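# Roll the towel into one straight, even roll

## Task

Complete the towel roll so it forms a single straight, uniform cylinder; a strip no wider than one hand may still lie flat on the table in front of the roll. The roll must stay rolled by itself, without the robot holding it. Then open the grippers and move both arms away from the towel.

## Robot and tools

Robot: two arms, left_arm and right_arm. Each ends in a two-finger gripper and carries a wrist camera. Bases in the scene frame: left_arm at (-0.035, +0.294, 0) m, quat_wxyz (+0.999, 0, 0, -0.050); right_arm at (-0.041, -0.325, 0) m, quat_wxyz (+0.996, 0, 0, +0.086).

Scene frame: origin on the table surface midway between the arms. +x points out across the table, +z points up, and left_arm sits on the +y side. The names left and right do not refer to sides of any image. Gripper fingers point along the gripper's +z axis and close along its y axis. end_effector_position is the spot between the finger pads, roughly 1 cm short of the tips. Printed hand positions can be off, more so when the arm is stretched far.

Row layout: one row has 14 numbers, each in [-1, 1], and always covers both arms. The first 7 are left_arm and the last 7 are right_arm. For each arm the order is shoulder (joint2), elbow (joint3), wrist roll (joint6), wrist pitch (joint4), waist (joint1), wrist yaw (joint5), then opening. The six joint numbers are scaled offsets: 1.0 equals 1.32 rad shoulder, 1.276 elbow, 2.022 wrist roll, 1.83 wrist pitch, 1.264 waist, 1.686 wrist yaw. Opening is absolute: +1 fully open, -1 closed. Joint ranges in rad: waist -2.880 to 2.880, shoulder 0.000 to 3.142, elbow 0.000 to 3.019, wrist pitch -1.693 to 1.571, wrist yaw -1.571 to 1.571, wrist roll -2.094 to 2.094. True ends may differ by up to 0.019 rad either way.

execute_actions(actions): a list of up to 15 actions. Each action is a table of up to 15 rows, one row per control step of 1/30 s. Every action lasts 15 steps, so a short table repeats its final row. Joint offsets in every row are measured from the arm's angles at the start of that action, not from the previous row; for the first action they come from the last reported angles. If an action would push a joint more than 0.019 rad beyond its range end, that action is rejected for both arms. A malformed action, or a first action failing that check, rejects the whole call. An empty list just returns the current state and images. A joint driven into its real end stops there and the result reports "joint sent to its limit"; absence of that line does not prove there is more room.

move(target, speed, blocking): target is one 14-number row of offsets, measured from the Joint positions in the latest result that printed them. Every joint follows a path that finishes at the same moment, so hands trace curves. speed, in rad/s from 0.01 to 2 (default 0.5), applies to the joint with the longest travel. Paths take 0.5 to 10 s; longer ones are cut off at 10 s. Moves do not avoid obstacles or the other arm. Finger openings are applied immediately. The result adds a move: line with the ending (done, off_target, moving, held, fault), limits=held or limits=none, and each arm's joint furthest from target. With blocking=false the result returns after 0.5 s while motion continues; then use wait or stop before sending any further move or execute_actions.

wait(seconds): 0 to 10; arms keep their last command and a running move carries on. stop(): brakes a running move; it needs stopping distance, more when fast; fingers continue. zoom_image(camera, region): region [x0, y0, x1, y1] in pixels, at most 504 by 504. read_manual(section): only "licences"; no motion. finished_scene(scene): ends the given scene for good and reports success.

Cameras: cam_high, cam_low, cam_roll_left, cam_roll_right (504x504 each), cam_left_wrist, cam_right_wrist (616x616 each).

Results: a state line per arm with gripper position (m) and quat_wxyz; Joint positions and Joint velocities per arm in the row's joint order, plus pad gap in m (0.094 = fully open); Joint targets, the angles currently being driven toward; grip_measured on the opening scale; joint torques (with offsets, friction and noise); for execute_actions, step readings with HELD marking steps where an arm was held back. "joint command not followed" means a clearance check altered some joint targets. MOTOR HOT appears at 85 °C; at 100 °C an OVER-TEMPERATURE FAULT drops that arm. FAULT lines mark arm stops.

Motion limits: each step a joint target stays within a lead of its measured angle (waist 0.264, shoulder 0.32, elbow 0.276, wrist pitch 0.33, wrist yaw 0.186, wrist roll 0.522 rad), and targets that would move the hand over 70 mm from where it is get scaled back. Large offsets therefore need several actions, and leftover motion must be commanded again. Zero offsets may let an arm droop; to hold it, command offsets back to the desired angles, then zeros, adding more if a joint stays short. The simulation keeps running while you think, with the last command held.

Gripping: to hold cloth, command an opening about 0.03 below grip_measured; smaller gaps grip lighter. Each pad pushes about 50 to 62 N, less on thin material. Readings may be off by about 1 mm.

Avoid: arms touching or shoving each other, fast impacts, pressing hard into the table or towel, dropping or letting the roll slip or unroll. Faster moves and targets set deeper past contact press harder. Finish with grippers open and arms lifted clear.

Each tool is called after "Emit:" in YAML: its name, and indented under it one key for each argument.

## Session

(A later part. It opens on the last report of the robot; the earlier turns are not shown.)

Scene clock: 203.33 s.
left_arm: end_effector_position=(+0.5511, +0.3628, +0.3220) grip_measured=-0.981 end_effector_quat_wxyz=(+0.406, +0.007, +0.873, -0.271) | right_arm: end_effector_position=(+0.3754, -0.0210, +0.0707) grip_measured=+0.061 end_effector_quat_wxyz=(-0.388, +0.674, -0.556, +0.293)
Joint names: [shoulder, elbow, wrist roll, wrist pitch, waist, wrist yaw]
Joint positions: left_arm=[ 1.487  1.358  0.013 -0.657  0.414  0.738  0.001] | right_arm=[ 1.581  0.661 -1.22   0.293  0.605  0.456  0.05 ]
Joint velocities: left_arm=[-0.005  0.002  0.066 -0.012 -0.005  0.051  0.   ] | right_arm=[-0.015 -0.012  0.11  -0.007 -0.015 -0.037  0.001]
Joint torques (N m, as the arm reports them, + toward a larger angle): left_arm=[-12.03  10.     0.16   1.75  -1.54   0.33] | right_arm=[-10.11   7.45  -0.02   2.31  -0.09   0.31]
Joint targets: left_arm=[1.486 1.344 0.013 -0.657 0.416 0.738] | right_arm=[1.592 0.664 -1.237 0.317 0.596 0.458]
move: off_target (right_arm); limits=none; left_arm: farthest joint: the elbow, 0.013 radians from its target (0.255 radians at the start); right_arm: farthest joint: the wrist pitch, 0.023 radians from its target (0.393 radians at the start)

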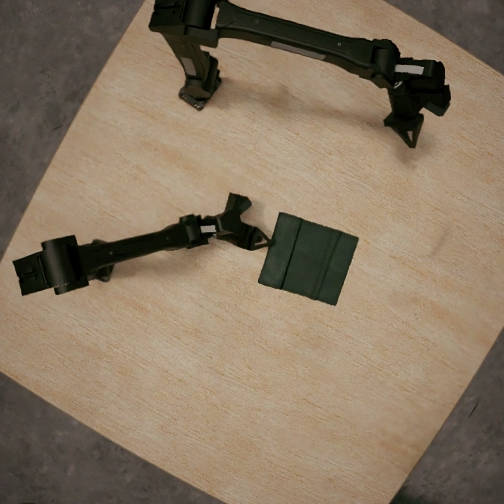

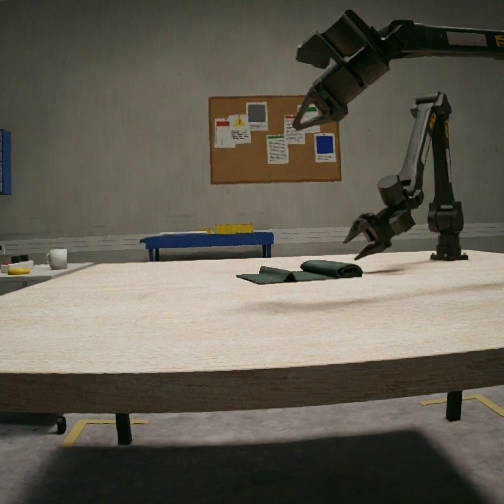

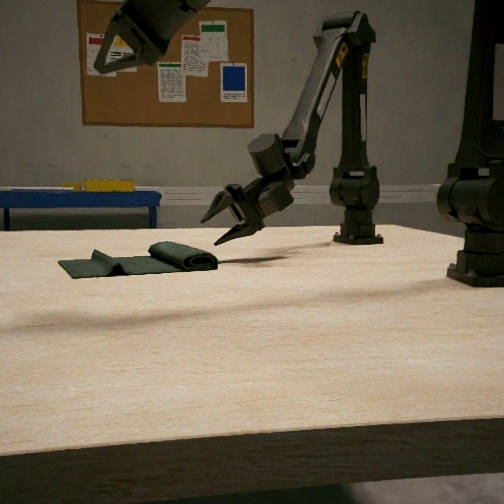

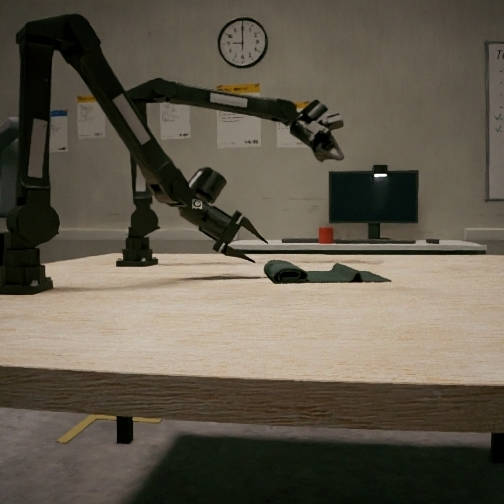

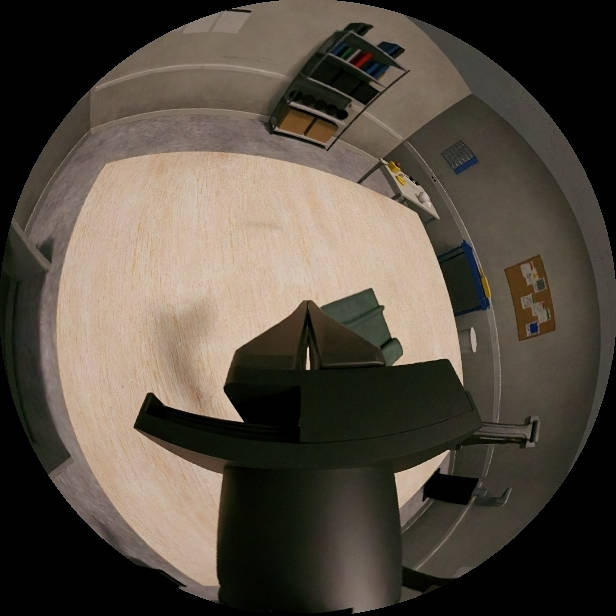

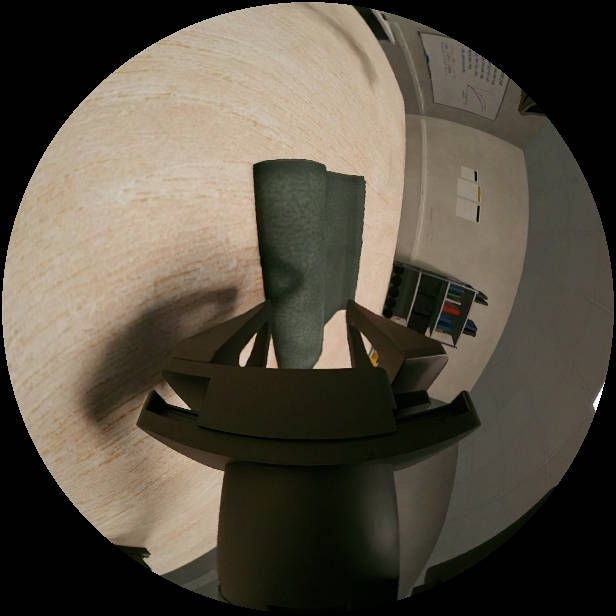

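Emit:
move:
  target: [0,0,0,0,0,0,-1, 0.066,0,0,0.015,0,0,0.06]
  speed: 0.15

Emit:
move:
  target: [0,0,0,0,0,0,-1, 0.085,0.142,-0.033,-0.02,-0.064,-0.035,0.06]
  speed: 0.12

Scene clock: 207.17 s.
left_arm: end_effector_position=(+0.5511, +0.3628, +0.3220) grip_measured=-0.981 end_effector_quat_wxyz=(+0.406, +0.007, +0.873, -0.271) | right_arm: end_effector_position=(+0.3723, -0.0243, +0.0365) grip_measured=+0.061 end_effector_quat_wxyz=(-0.359, +0.689, -0.558, +0.291)
Joint names: [shoulder, elbow, wrist roll, wrist pitch, waist, wrist yaw]
Joint positions: left_arm=[ 1.487  1.358  0.013 -0.657  0.414  0.738  0.001] | right_arm=[ 1.654  0.661 -1.22   0.302  0.605  0.457  0.05 ]
Joint velocities: left_arm=[-0.015  0.002  0.066  0.007  0.015  0.007 -0.001] | right_arm=[-0.005 -0.022 -0.007 -0.007 -0.005 -0.022 -0.   ]
Joint torques (N m, as the arm reports them, + toward a larger angle): left_arm=[-12.08  11.27   0.17   1.71  -1.21   0.34] | right_arm=[-10.09   6.66   0.17   2.05   0.57   0.15]
Joint targets: left_arm=[1.487 1.358 0.013 -0.657 0.414 0.738] | right_arm=[1.668 0.661 -1.220 0.321 0.605 0.456]
move: done; limits=none; left_arm: farthest joint: the waist, 0.000 radians from its target (0.000 radians at the start); right_arm: farthest joint: the wrist pitch, 0.019 radians from its target (0.027 radians at the start)

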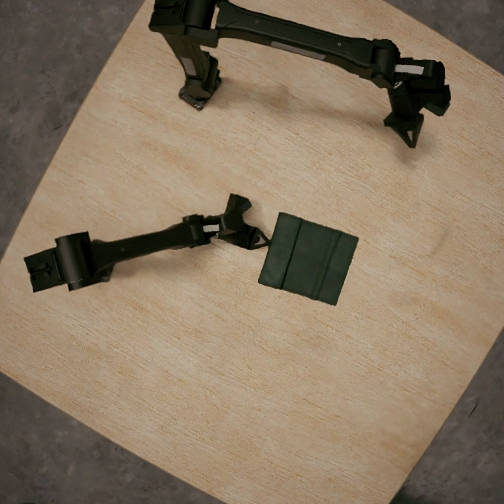

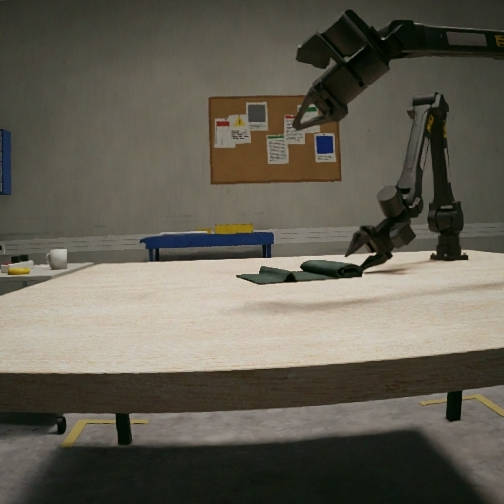

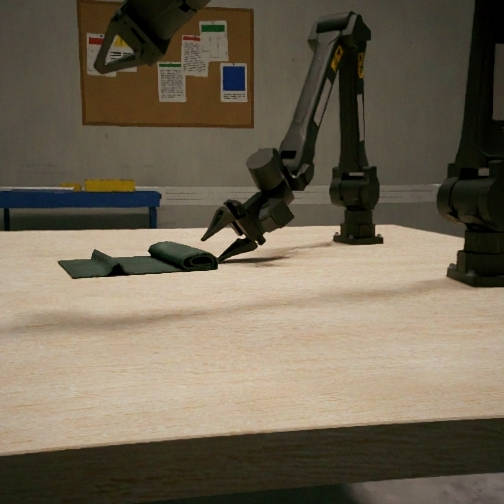

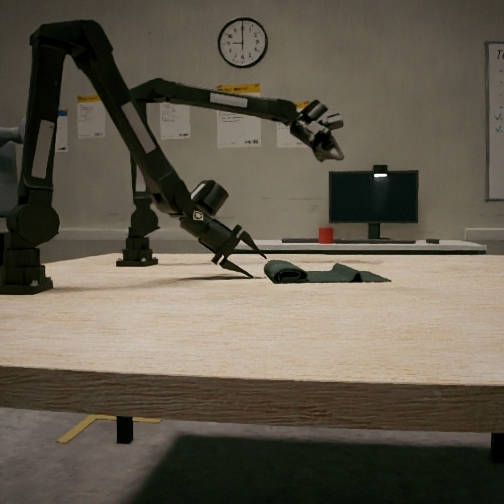

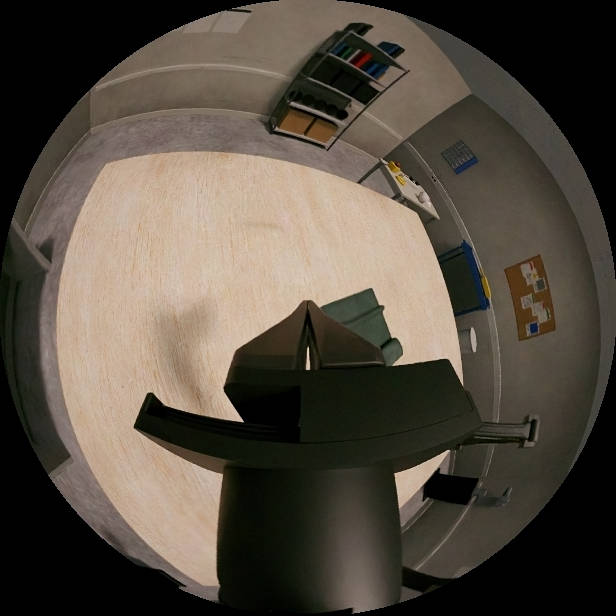

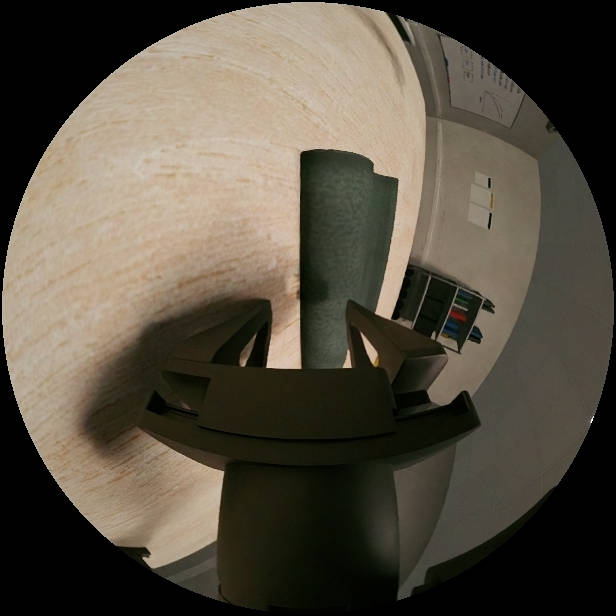

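Scene clock: 209.07 s.
left_arm: end_effector_position=(+0.5511, +0.3628, +0.3220) grip_measured=-0.981 end_effector_quat_wxyz=(+0.406, +0.007, +0.873, -0.271) | right_arm: end_effector_position=(+0.4315, -0.0102, +0.0382) grip_measured=+0.061 end_effector_quat_wxyz=(-0.363, +0.688, -0.558, +0.291)
Joint names: [shoulder, elbow, wrist roll, wrist pitch, waist, wrist yaw]
Joint positions: left_arm=[ 1.487  1.358  0.013 -0.657  0.414  0.738  0.001] | right_arm=[ 1.752  0.808 -1.269  0.28   0.533  0.4    0.05 ]
Joint velocities: left_arm=[-0.005 -0.007  0.037  0.002 -0.005 -0.037 -0.   ] | right_arm=[-0.005 -0.007  0.022 -0.007  0.005 -0.037 -0.   ]
Joint torques (N m, as the arm reports them, + toward a larger angle): left_arm=[-12.47  11.26   0.15   1.81  -1.39   0.36] | right_arm=[-12.02  10.12  -0.01   0.61  -0.02   0.1 ]
Joint targets: left_arm=[1.487 1.358 0.013 -0.657 0.414 0.738] | right_arm=[1.766 0.842 -1.287 0.265 0.524 0.398]
move: off_target (right_arm); limits=none; left_arm: farthest joint: the waist, 0.000 radians from its target (0.000 radians at the start); right_arm: farthest joint: the elbow, 0.034 radians from its target (0.181 radians at the start)

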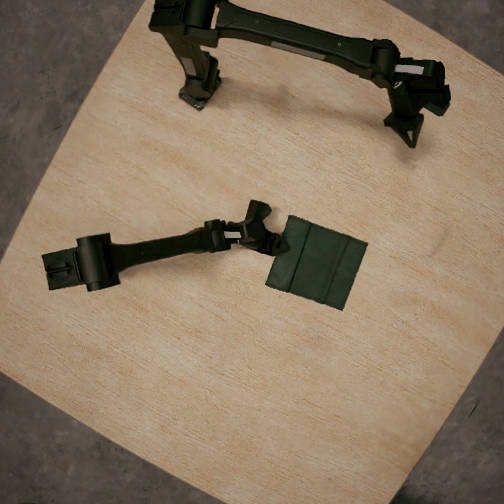

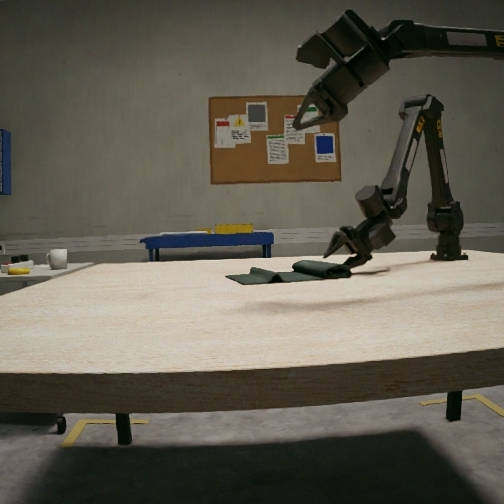

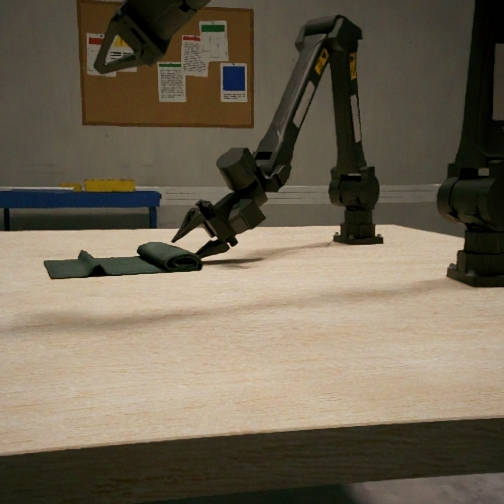

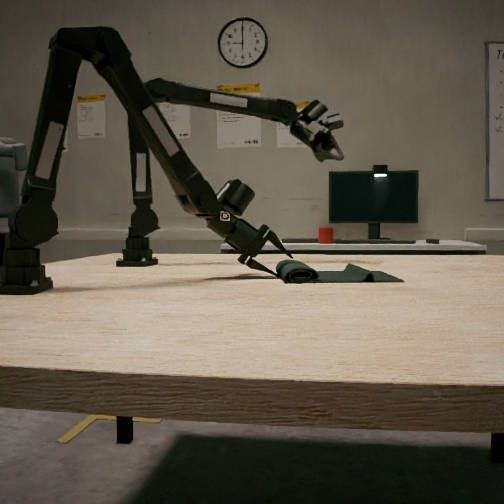

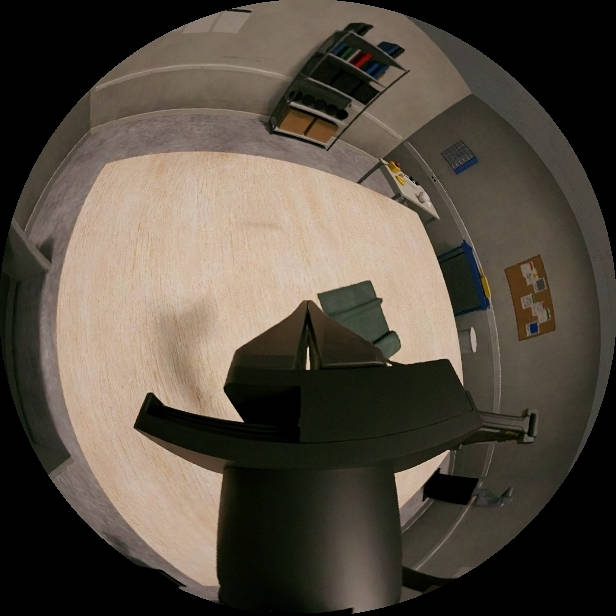

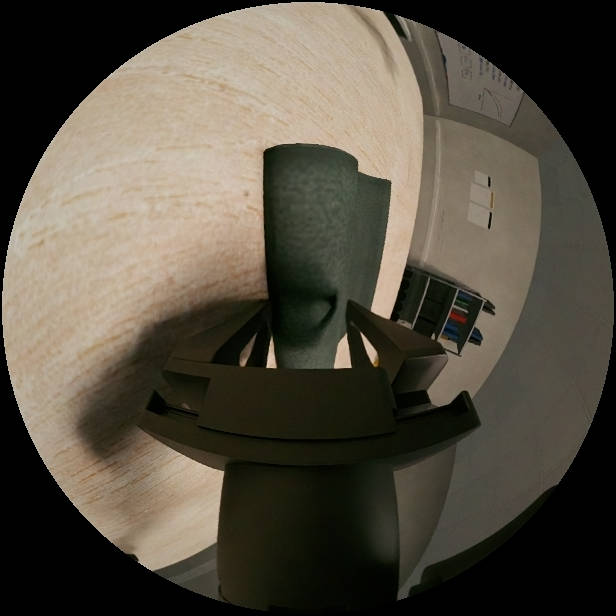

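Emit:
move:
  target: [0,0,0,0,0,0,-1, 0.024,0.027,0,0.01,0,0,-0.2]
  speed: 0.1

Emit:
move:
  target: [0,0,0,0,0,0,-1, 0.045,0.055,0,0.0,-0.015,0,-0.45]
  speed: 0.1

Emit:
zoom_image:
  camera: "cam_roll_right"
  region: [220,210,420,310]

Scene clock: 218.57 s.
left_arm: end_effector_position=(+0.5511, +0.3628, +0.3220) grip_measured=-0.981 end_effector_quat_wxyz=(+0.406, +0.007, +0.873, -0.271) | right_arm: end_effector_position=(+0.4314, -0.0104, +0.0330) grip_measured=-0.199 end_effector_quat_wxyz=(-0.359, +0.689, -0.558, +0.290)
Joint names: [shoulder, elbow, wrist roll, wrist pitch, waist, wrist yaw]
Joint positions: left_arm=[ 1.487  1.358  0.013 -0.657  0.414  0.738  0.001] | right_arm=[ 1.763  0.809 -1.27   0.281  0.533  0.4    0.038]
Joint velocities: left_arm=[ 0.015  0.002 -0.007 -0.002  0.005  0.051 -0.001] | right_arm=[-0.005  0.002  0.037  0.007 -0.015 -0.007 -0.001]
Joint torques (N m, as the arm reports them, + toward a larger angle): left_arm=[-11.97  11.31   0.14   1.83  -1.66   0.34] | right_arm=[-11.85   9.94   0.15   2.03   0.62   0.14]
Joint targets: left_arm=[1.487 1.358 0.013 -0.657 0.414 0.738] | right_arm=[1.783 0.842 -1.269 0.298 0.533 0.400]
move: off_target (right_arm); limits=none; left_arm: farthest joint: the waist, 0.000 radians from its target (0.000 radians at the start); right_arm: farthest joint: the elbow, 0.033 radians from its target (0.035 radians at the start)

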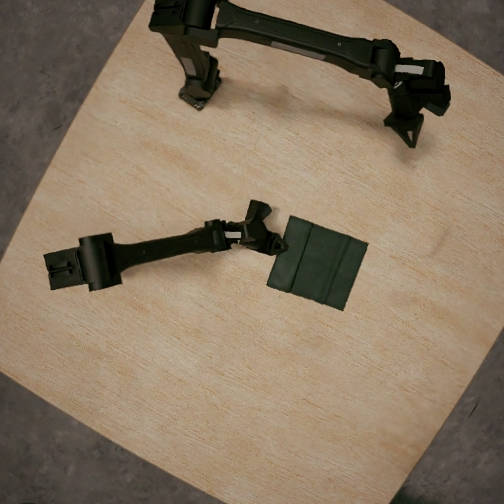

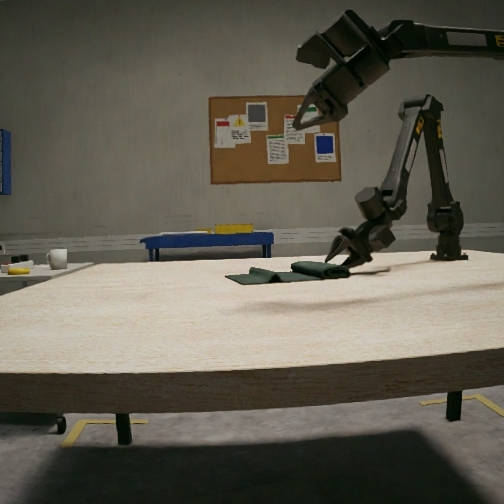

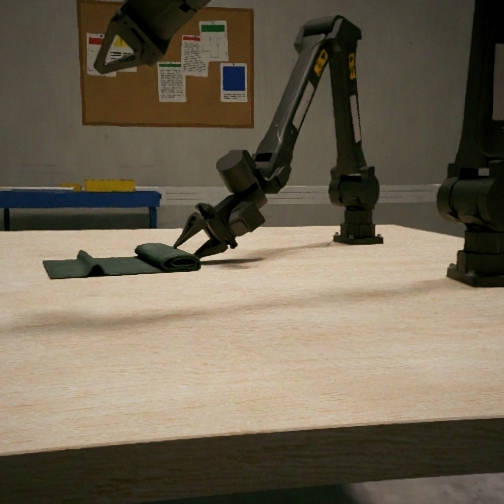

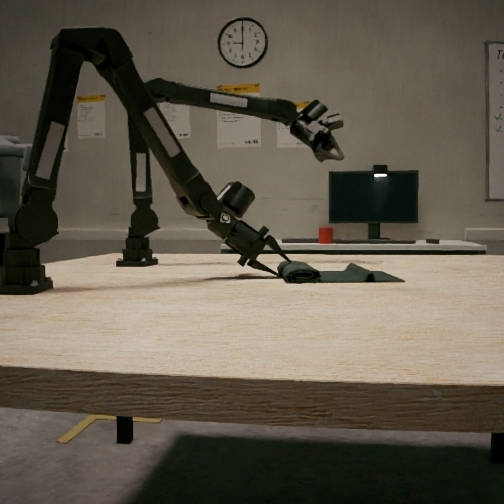

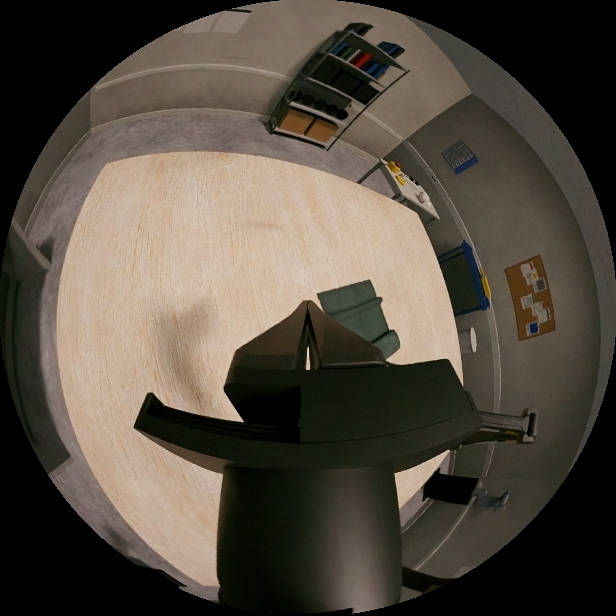

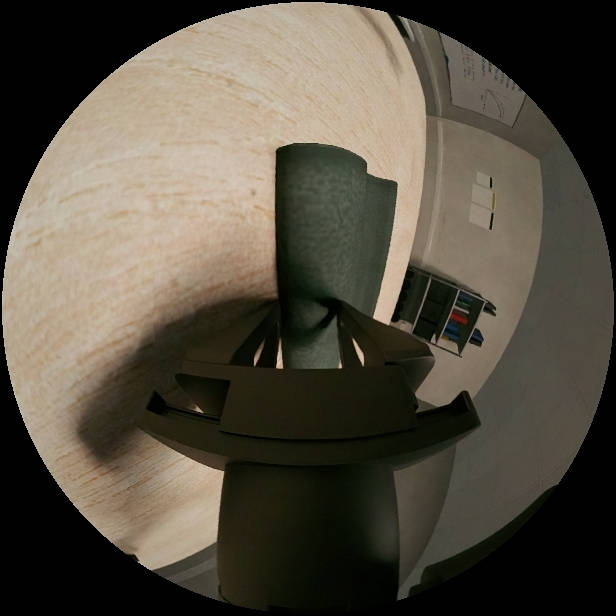

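Scene clock: 219.57 s.
left_arm: end_effector_position=(+0.5511, +0.3628, +0.3220) grip_measured=-0.981 end_effector_quat_wxyz=(+0.406, +0.007, +0.873, -0.271) | right_arm: end_effector_position=(+0.4458, -0.0055, +0.0286) grip_measured=-0.449 end_effector_quat_wxyz=(-0.359, +0.686, -0.561, +0.293)
Joint names: [shoulder, elbow, wrist roll, wrist pitch, waist, wrist yaw]
Joint positions: left_arm=[ 1.487  1.358  0.013 -0.657  0.414  0.738  0.001] | right_arm=[ 1.801  0.85  -1.27   0.281  0.523  0.401  0.026]
Joint velocities: left_arm=[-0.005 -0.002  0.051 -0.027 -0.015  0.051  0.   ] | right_arm=[-0.005 -0.012 -0.022 -0.017 -0.005 -0.022 -0.   ]
Joint torques (N m, as the arm reports them, + toward a larger angle): left_arm=[-11.94  11.31   0.16   1.72  -1.59   0.34] | right_arm=[-12.17   9.58   0.15   1.12   0.29   0.13]
Joint targets: left_arm=[1.487 1.358 0.013 -0.657 0.414 0.738] | right_arm=[1.822 0.880 -1.270 0.281 0.514 0.400]
move: off_target (right_arm); limits=none; left_arm: farthest joint: the waist, 0.000 radians from its target (0.000 radians at the start); right_arm: farthest joint: the elbow, 0.029 radians from its target (0.070 radians at the start)

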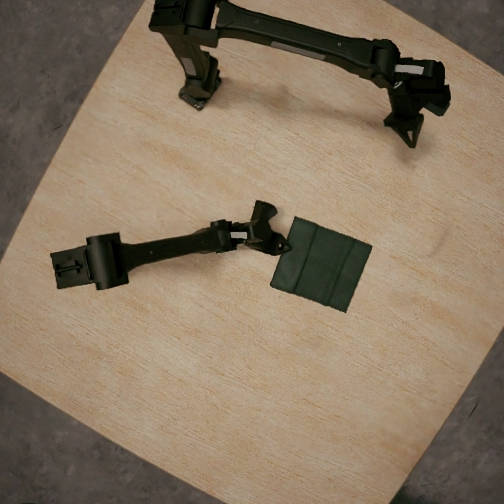

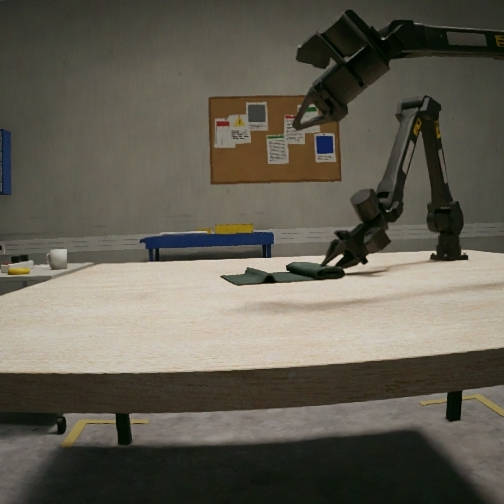

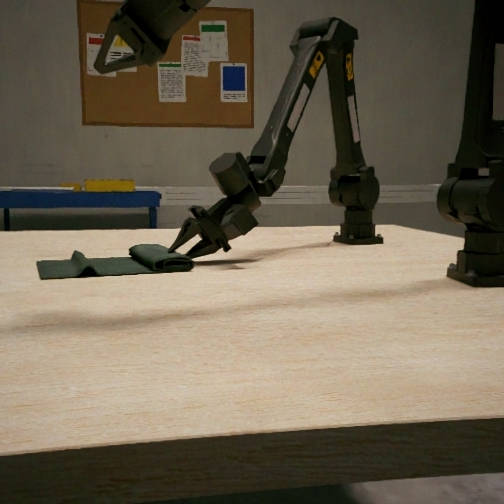

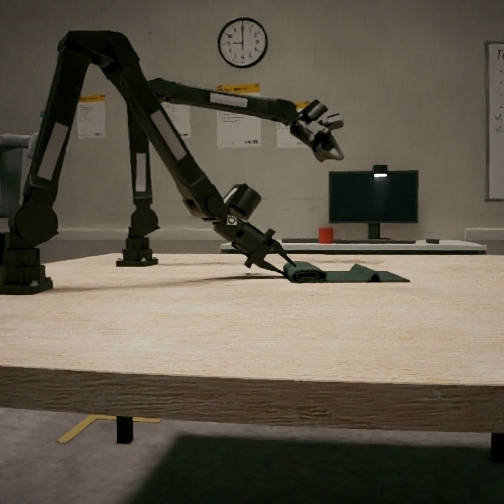

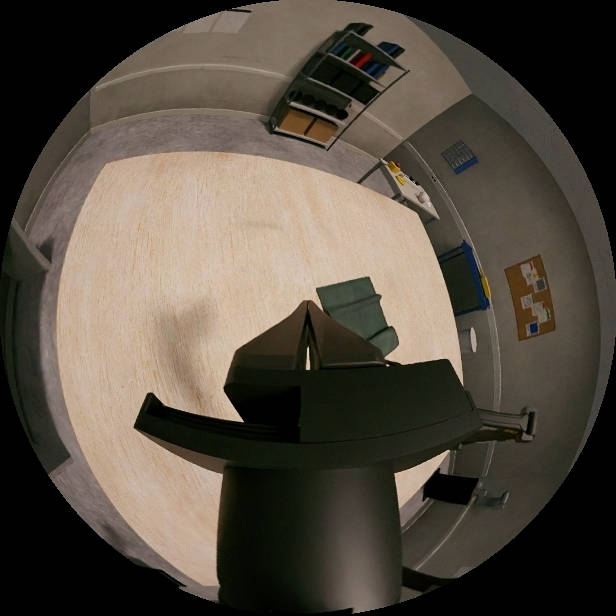

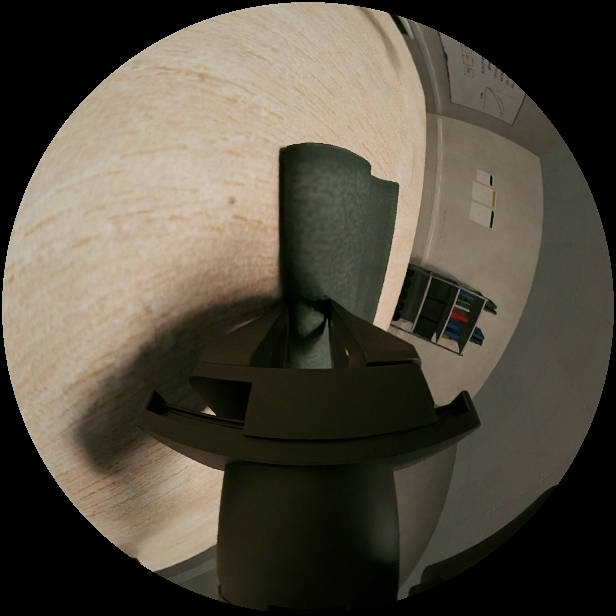

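Region (220, 210, 420, 310) of cam_roll_right's 504x504 image, scaled by 2.520, with more detail than that image has.

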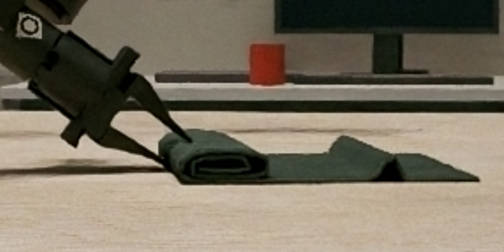

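Emit:
move:
  target: [0,0,0,0,0,0,-1, -0.15,0.03,0,0.0,0,0,-0.2]
  speed: 0.4

Emit:
move:
  target: [0,0,0,0,0,0,-1, 0.31,0.74,0.03,-0.865,-0.112,-0.238,1]
  speed: 0.7

Scene clock: 233.47 s.
left_arm: end_effector_position=(+0.5511, +0.3628, +0.3220) grip_measured=-0.981 end_effector_quat_wxyz=(+0.406, +0.007, +0.873, -0.271) | right_arm: end_effector_position=(+0.4541, +0.0011, +0.1413) grip_measured=-0.202 end_effector_quat_wxyz=(-0.445, +0.636, -0.550, +0.309)
Joint names: [shoulder, elbow, wrist roll, wrist pitch, waist, wrist yaw]
Joint positions: left_arm=[ 1.487  1.358  0.013 -0.657  0.414  0.738  0.001] | right_arm=[ 1.605  0.853 -1.27   0.285  0.523  0.403  0.038]
Joint velocities: left_arm=[-0.015  0.022 -0.037 -0.002  0.005 -0.095  0.001] | right_arm=[-0.005 -0.012 -0.051 -0.007 -0.005  0.007  0.002]
Joint torques (N m, as the arm reports them, + toward a larger angle): left_arm=[-12.12  11.34   0.17   1.8   -1.77   0.31] | right_arm=[-12.9   11.61   0.15   1.17   0.76   0.06]
Joint targets: left_arm=[1.487 1.358 0.013 -0.657 0.414 0.738] | right_arm=[1.603 0.888 -1.270 0.281 0.523 0.401]
move: off_target (right_arm); limits=none; left_arm: farthest joint: the waist, 0.000 radians from its target (0.000 radians at the start); right_arm: farthest joint: the elbow, 0.035 radians from its target (0.038 radians at the start)

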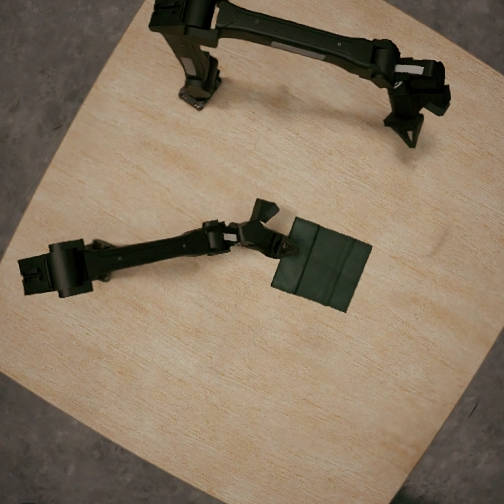

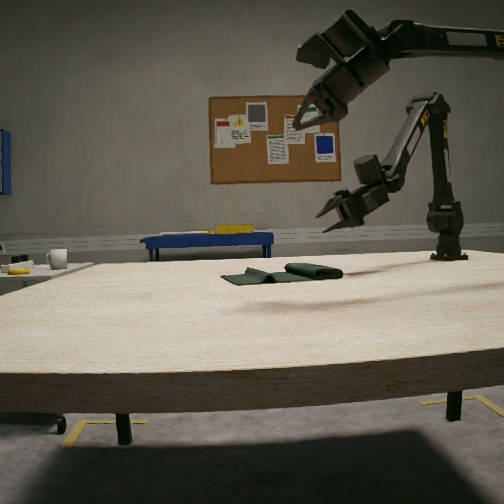

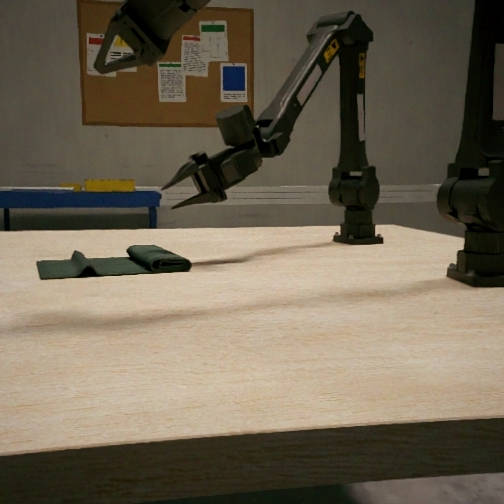

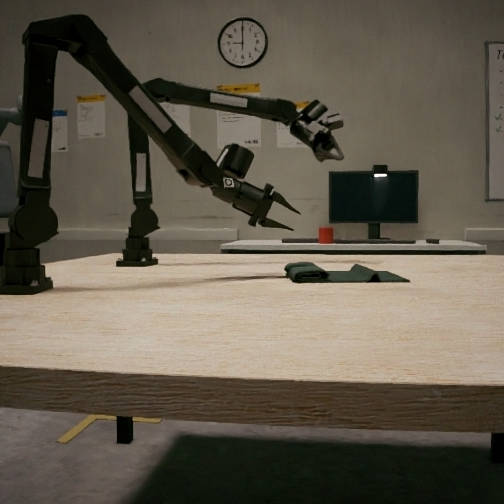

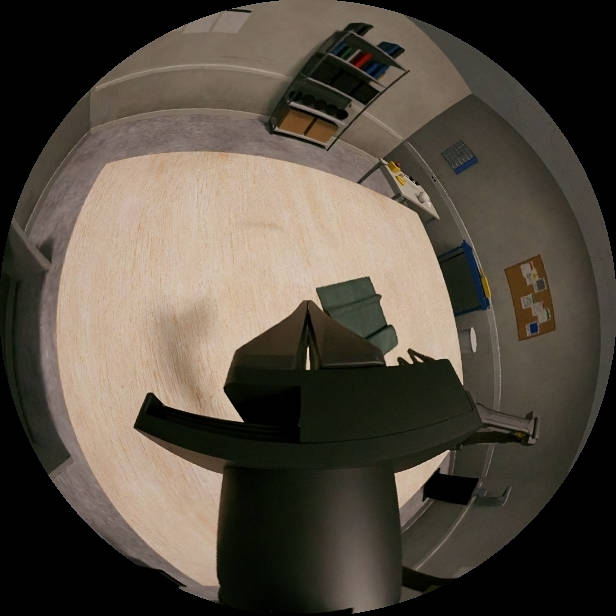

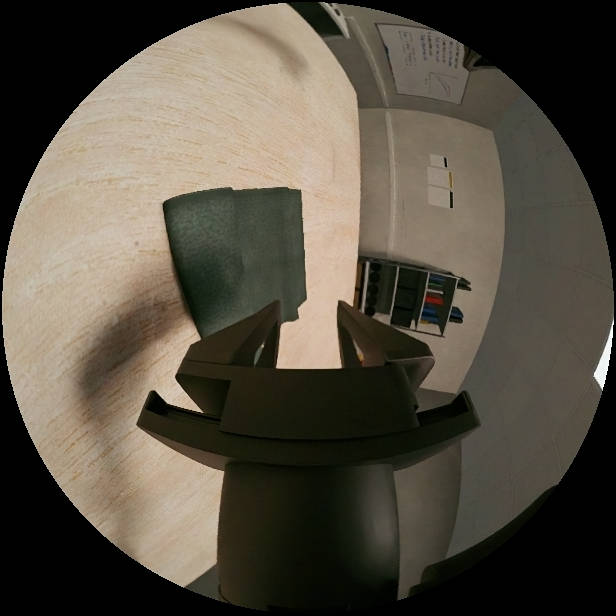

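Scene clock: 236.27 s.
left_arm: end_effector_position=(+0.5511, +0.3628, +0.3220) grip_measured=-0.981 end_effector_quat_wxyz=(+0.406, +0.007, +0.873, -0.271) | right_arm: end_effector_position=(+0.4839, +0.0034, +0.1050) grip_measured=+1.000 end_effector_quat_wxyz=(-0.015, +0.779, -0.627, +0.007)
Joint names: [shoulder, elbow, wrist roll, wrist pitch, waist, wrist yaw]
Joint positions: left_arm=[ 1.487  1.358  0.013 -0.657  0.414  0.738  0.001] | right_arm=[ 2.001  1.748 -1.226 -1.285  0.387  0.004  0.094]
Joint velocities: left_arm=[-0.024 -0.007  0.051 -0.017 -0.015 -0.037  0.   ] | right_arm=[-0.005  0.002 -0.007 -0.022  0.005 -0.037  0.   ]
Joint torques (N m, as the arm reports them, + toward a larger angle): left_arm=[-11.98  11.37   0.16   1.72  -1.57   0.32] | right_arm=[-17.97  13.69   0.25  -0.72   0.12  -0.12]
Joint targets: left_arm=[1.487 1.358 0.013 -0.657 0.414 0.738] | right_arm=[2.014 1.797 -1.209 -1.298 0.382 0.001]
move: off_target (right_arm); limits=none; left_arm: farthest joint: the waist, 0.000 radians from its target (0.000 radians at the start); right_arm: farthest joint: the elbow, 0.049 radians from its target (0.944 radians at the start)

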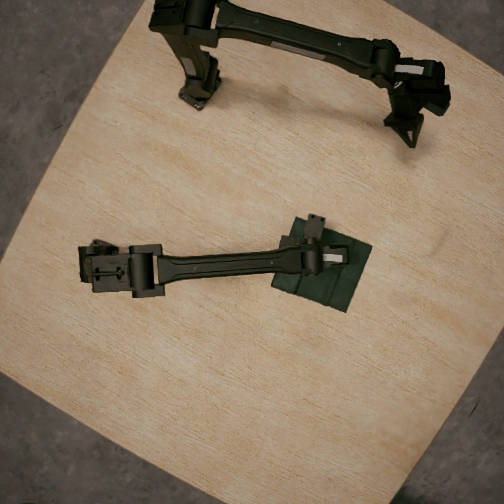

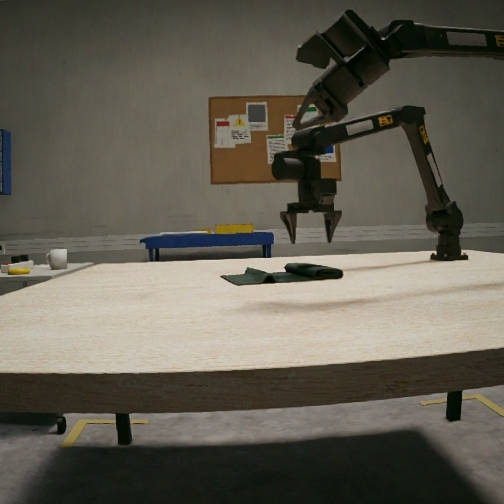

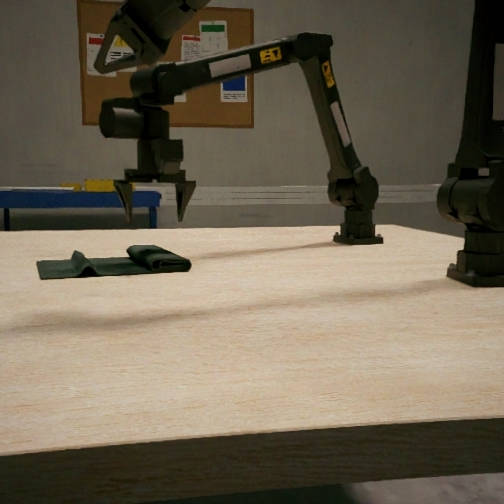

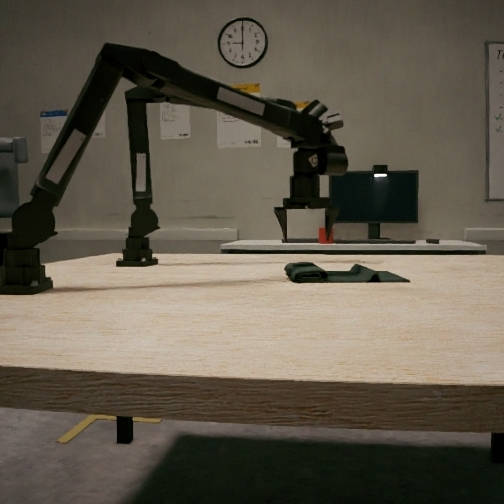

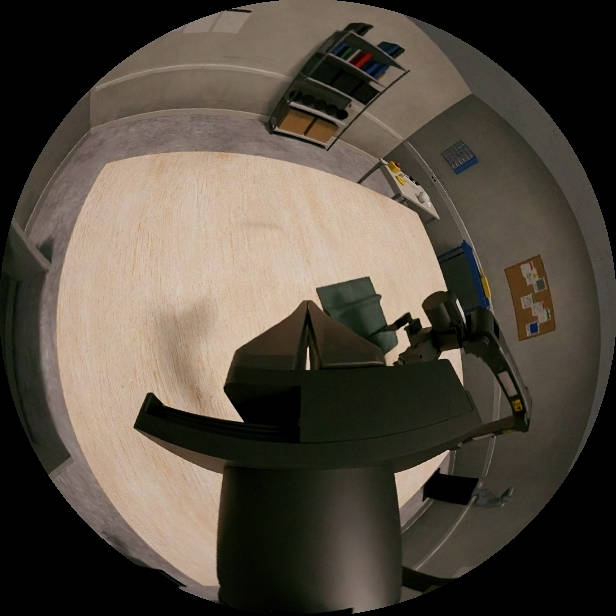

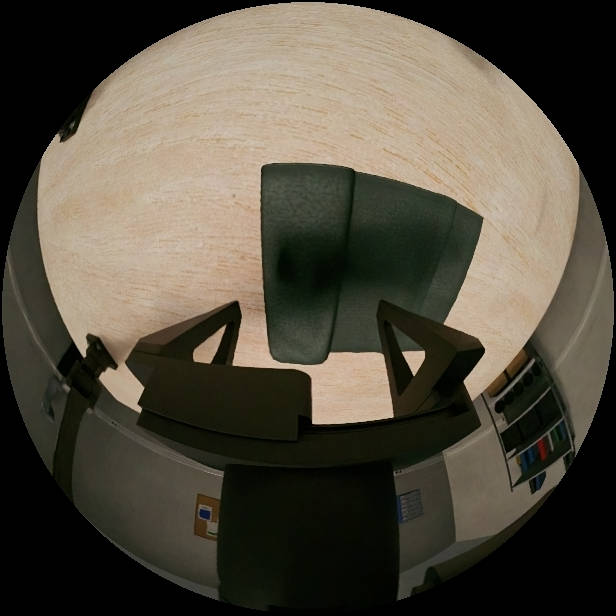

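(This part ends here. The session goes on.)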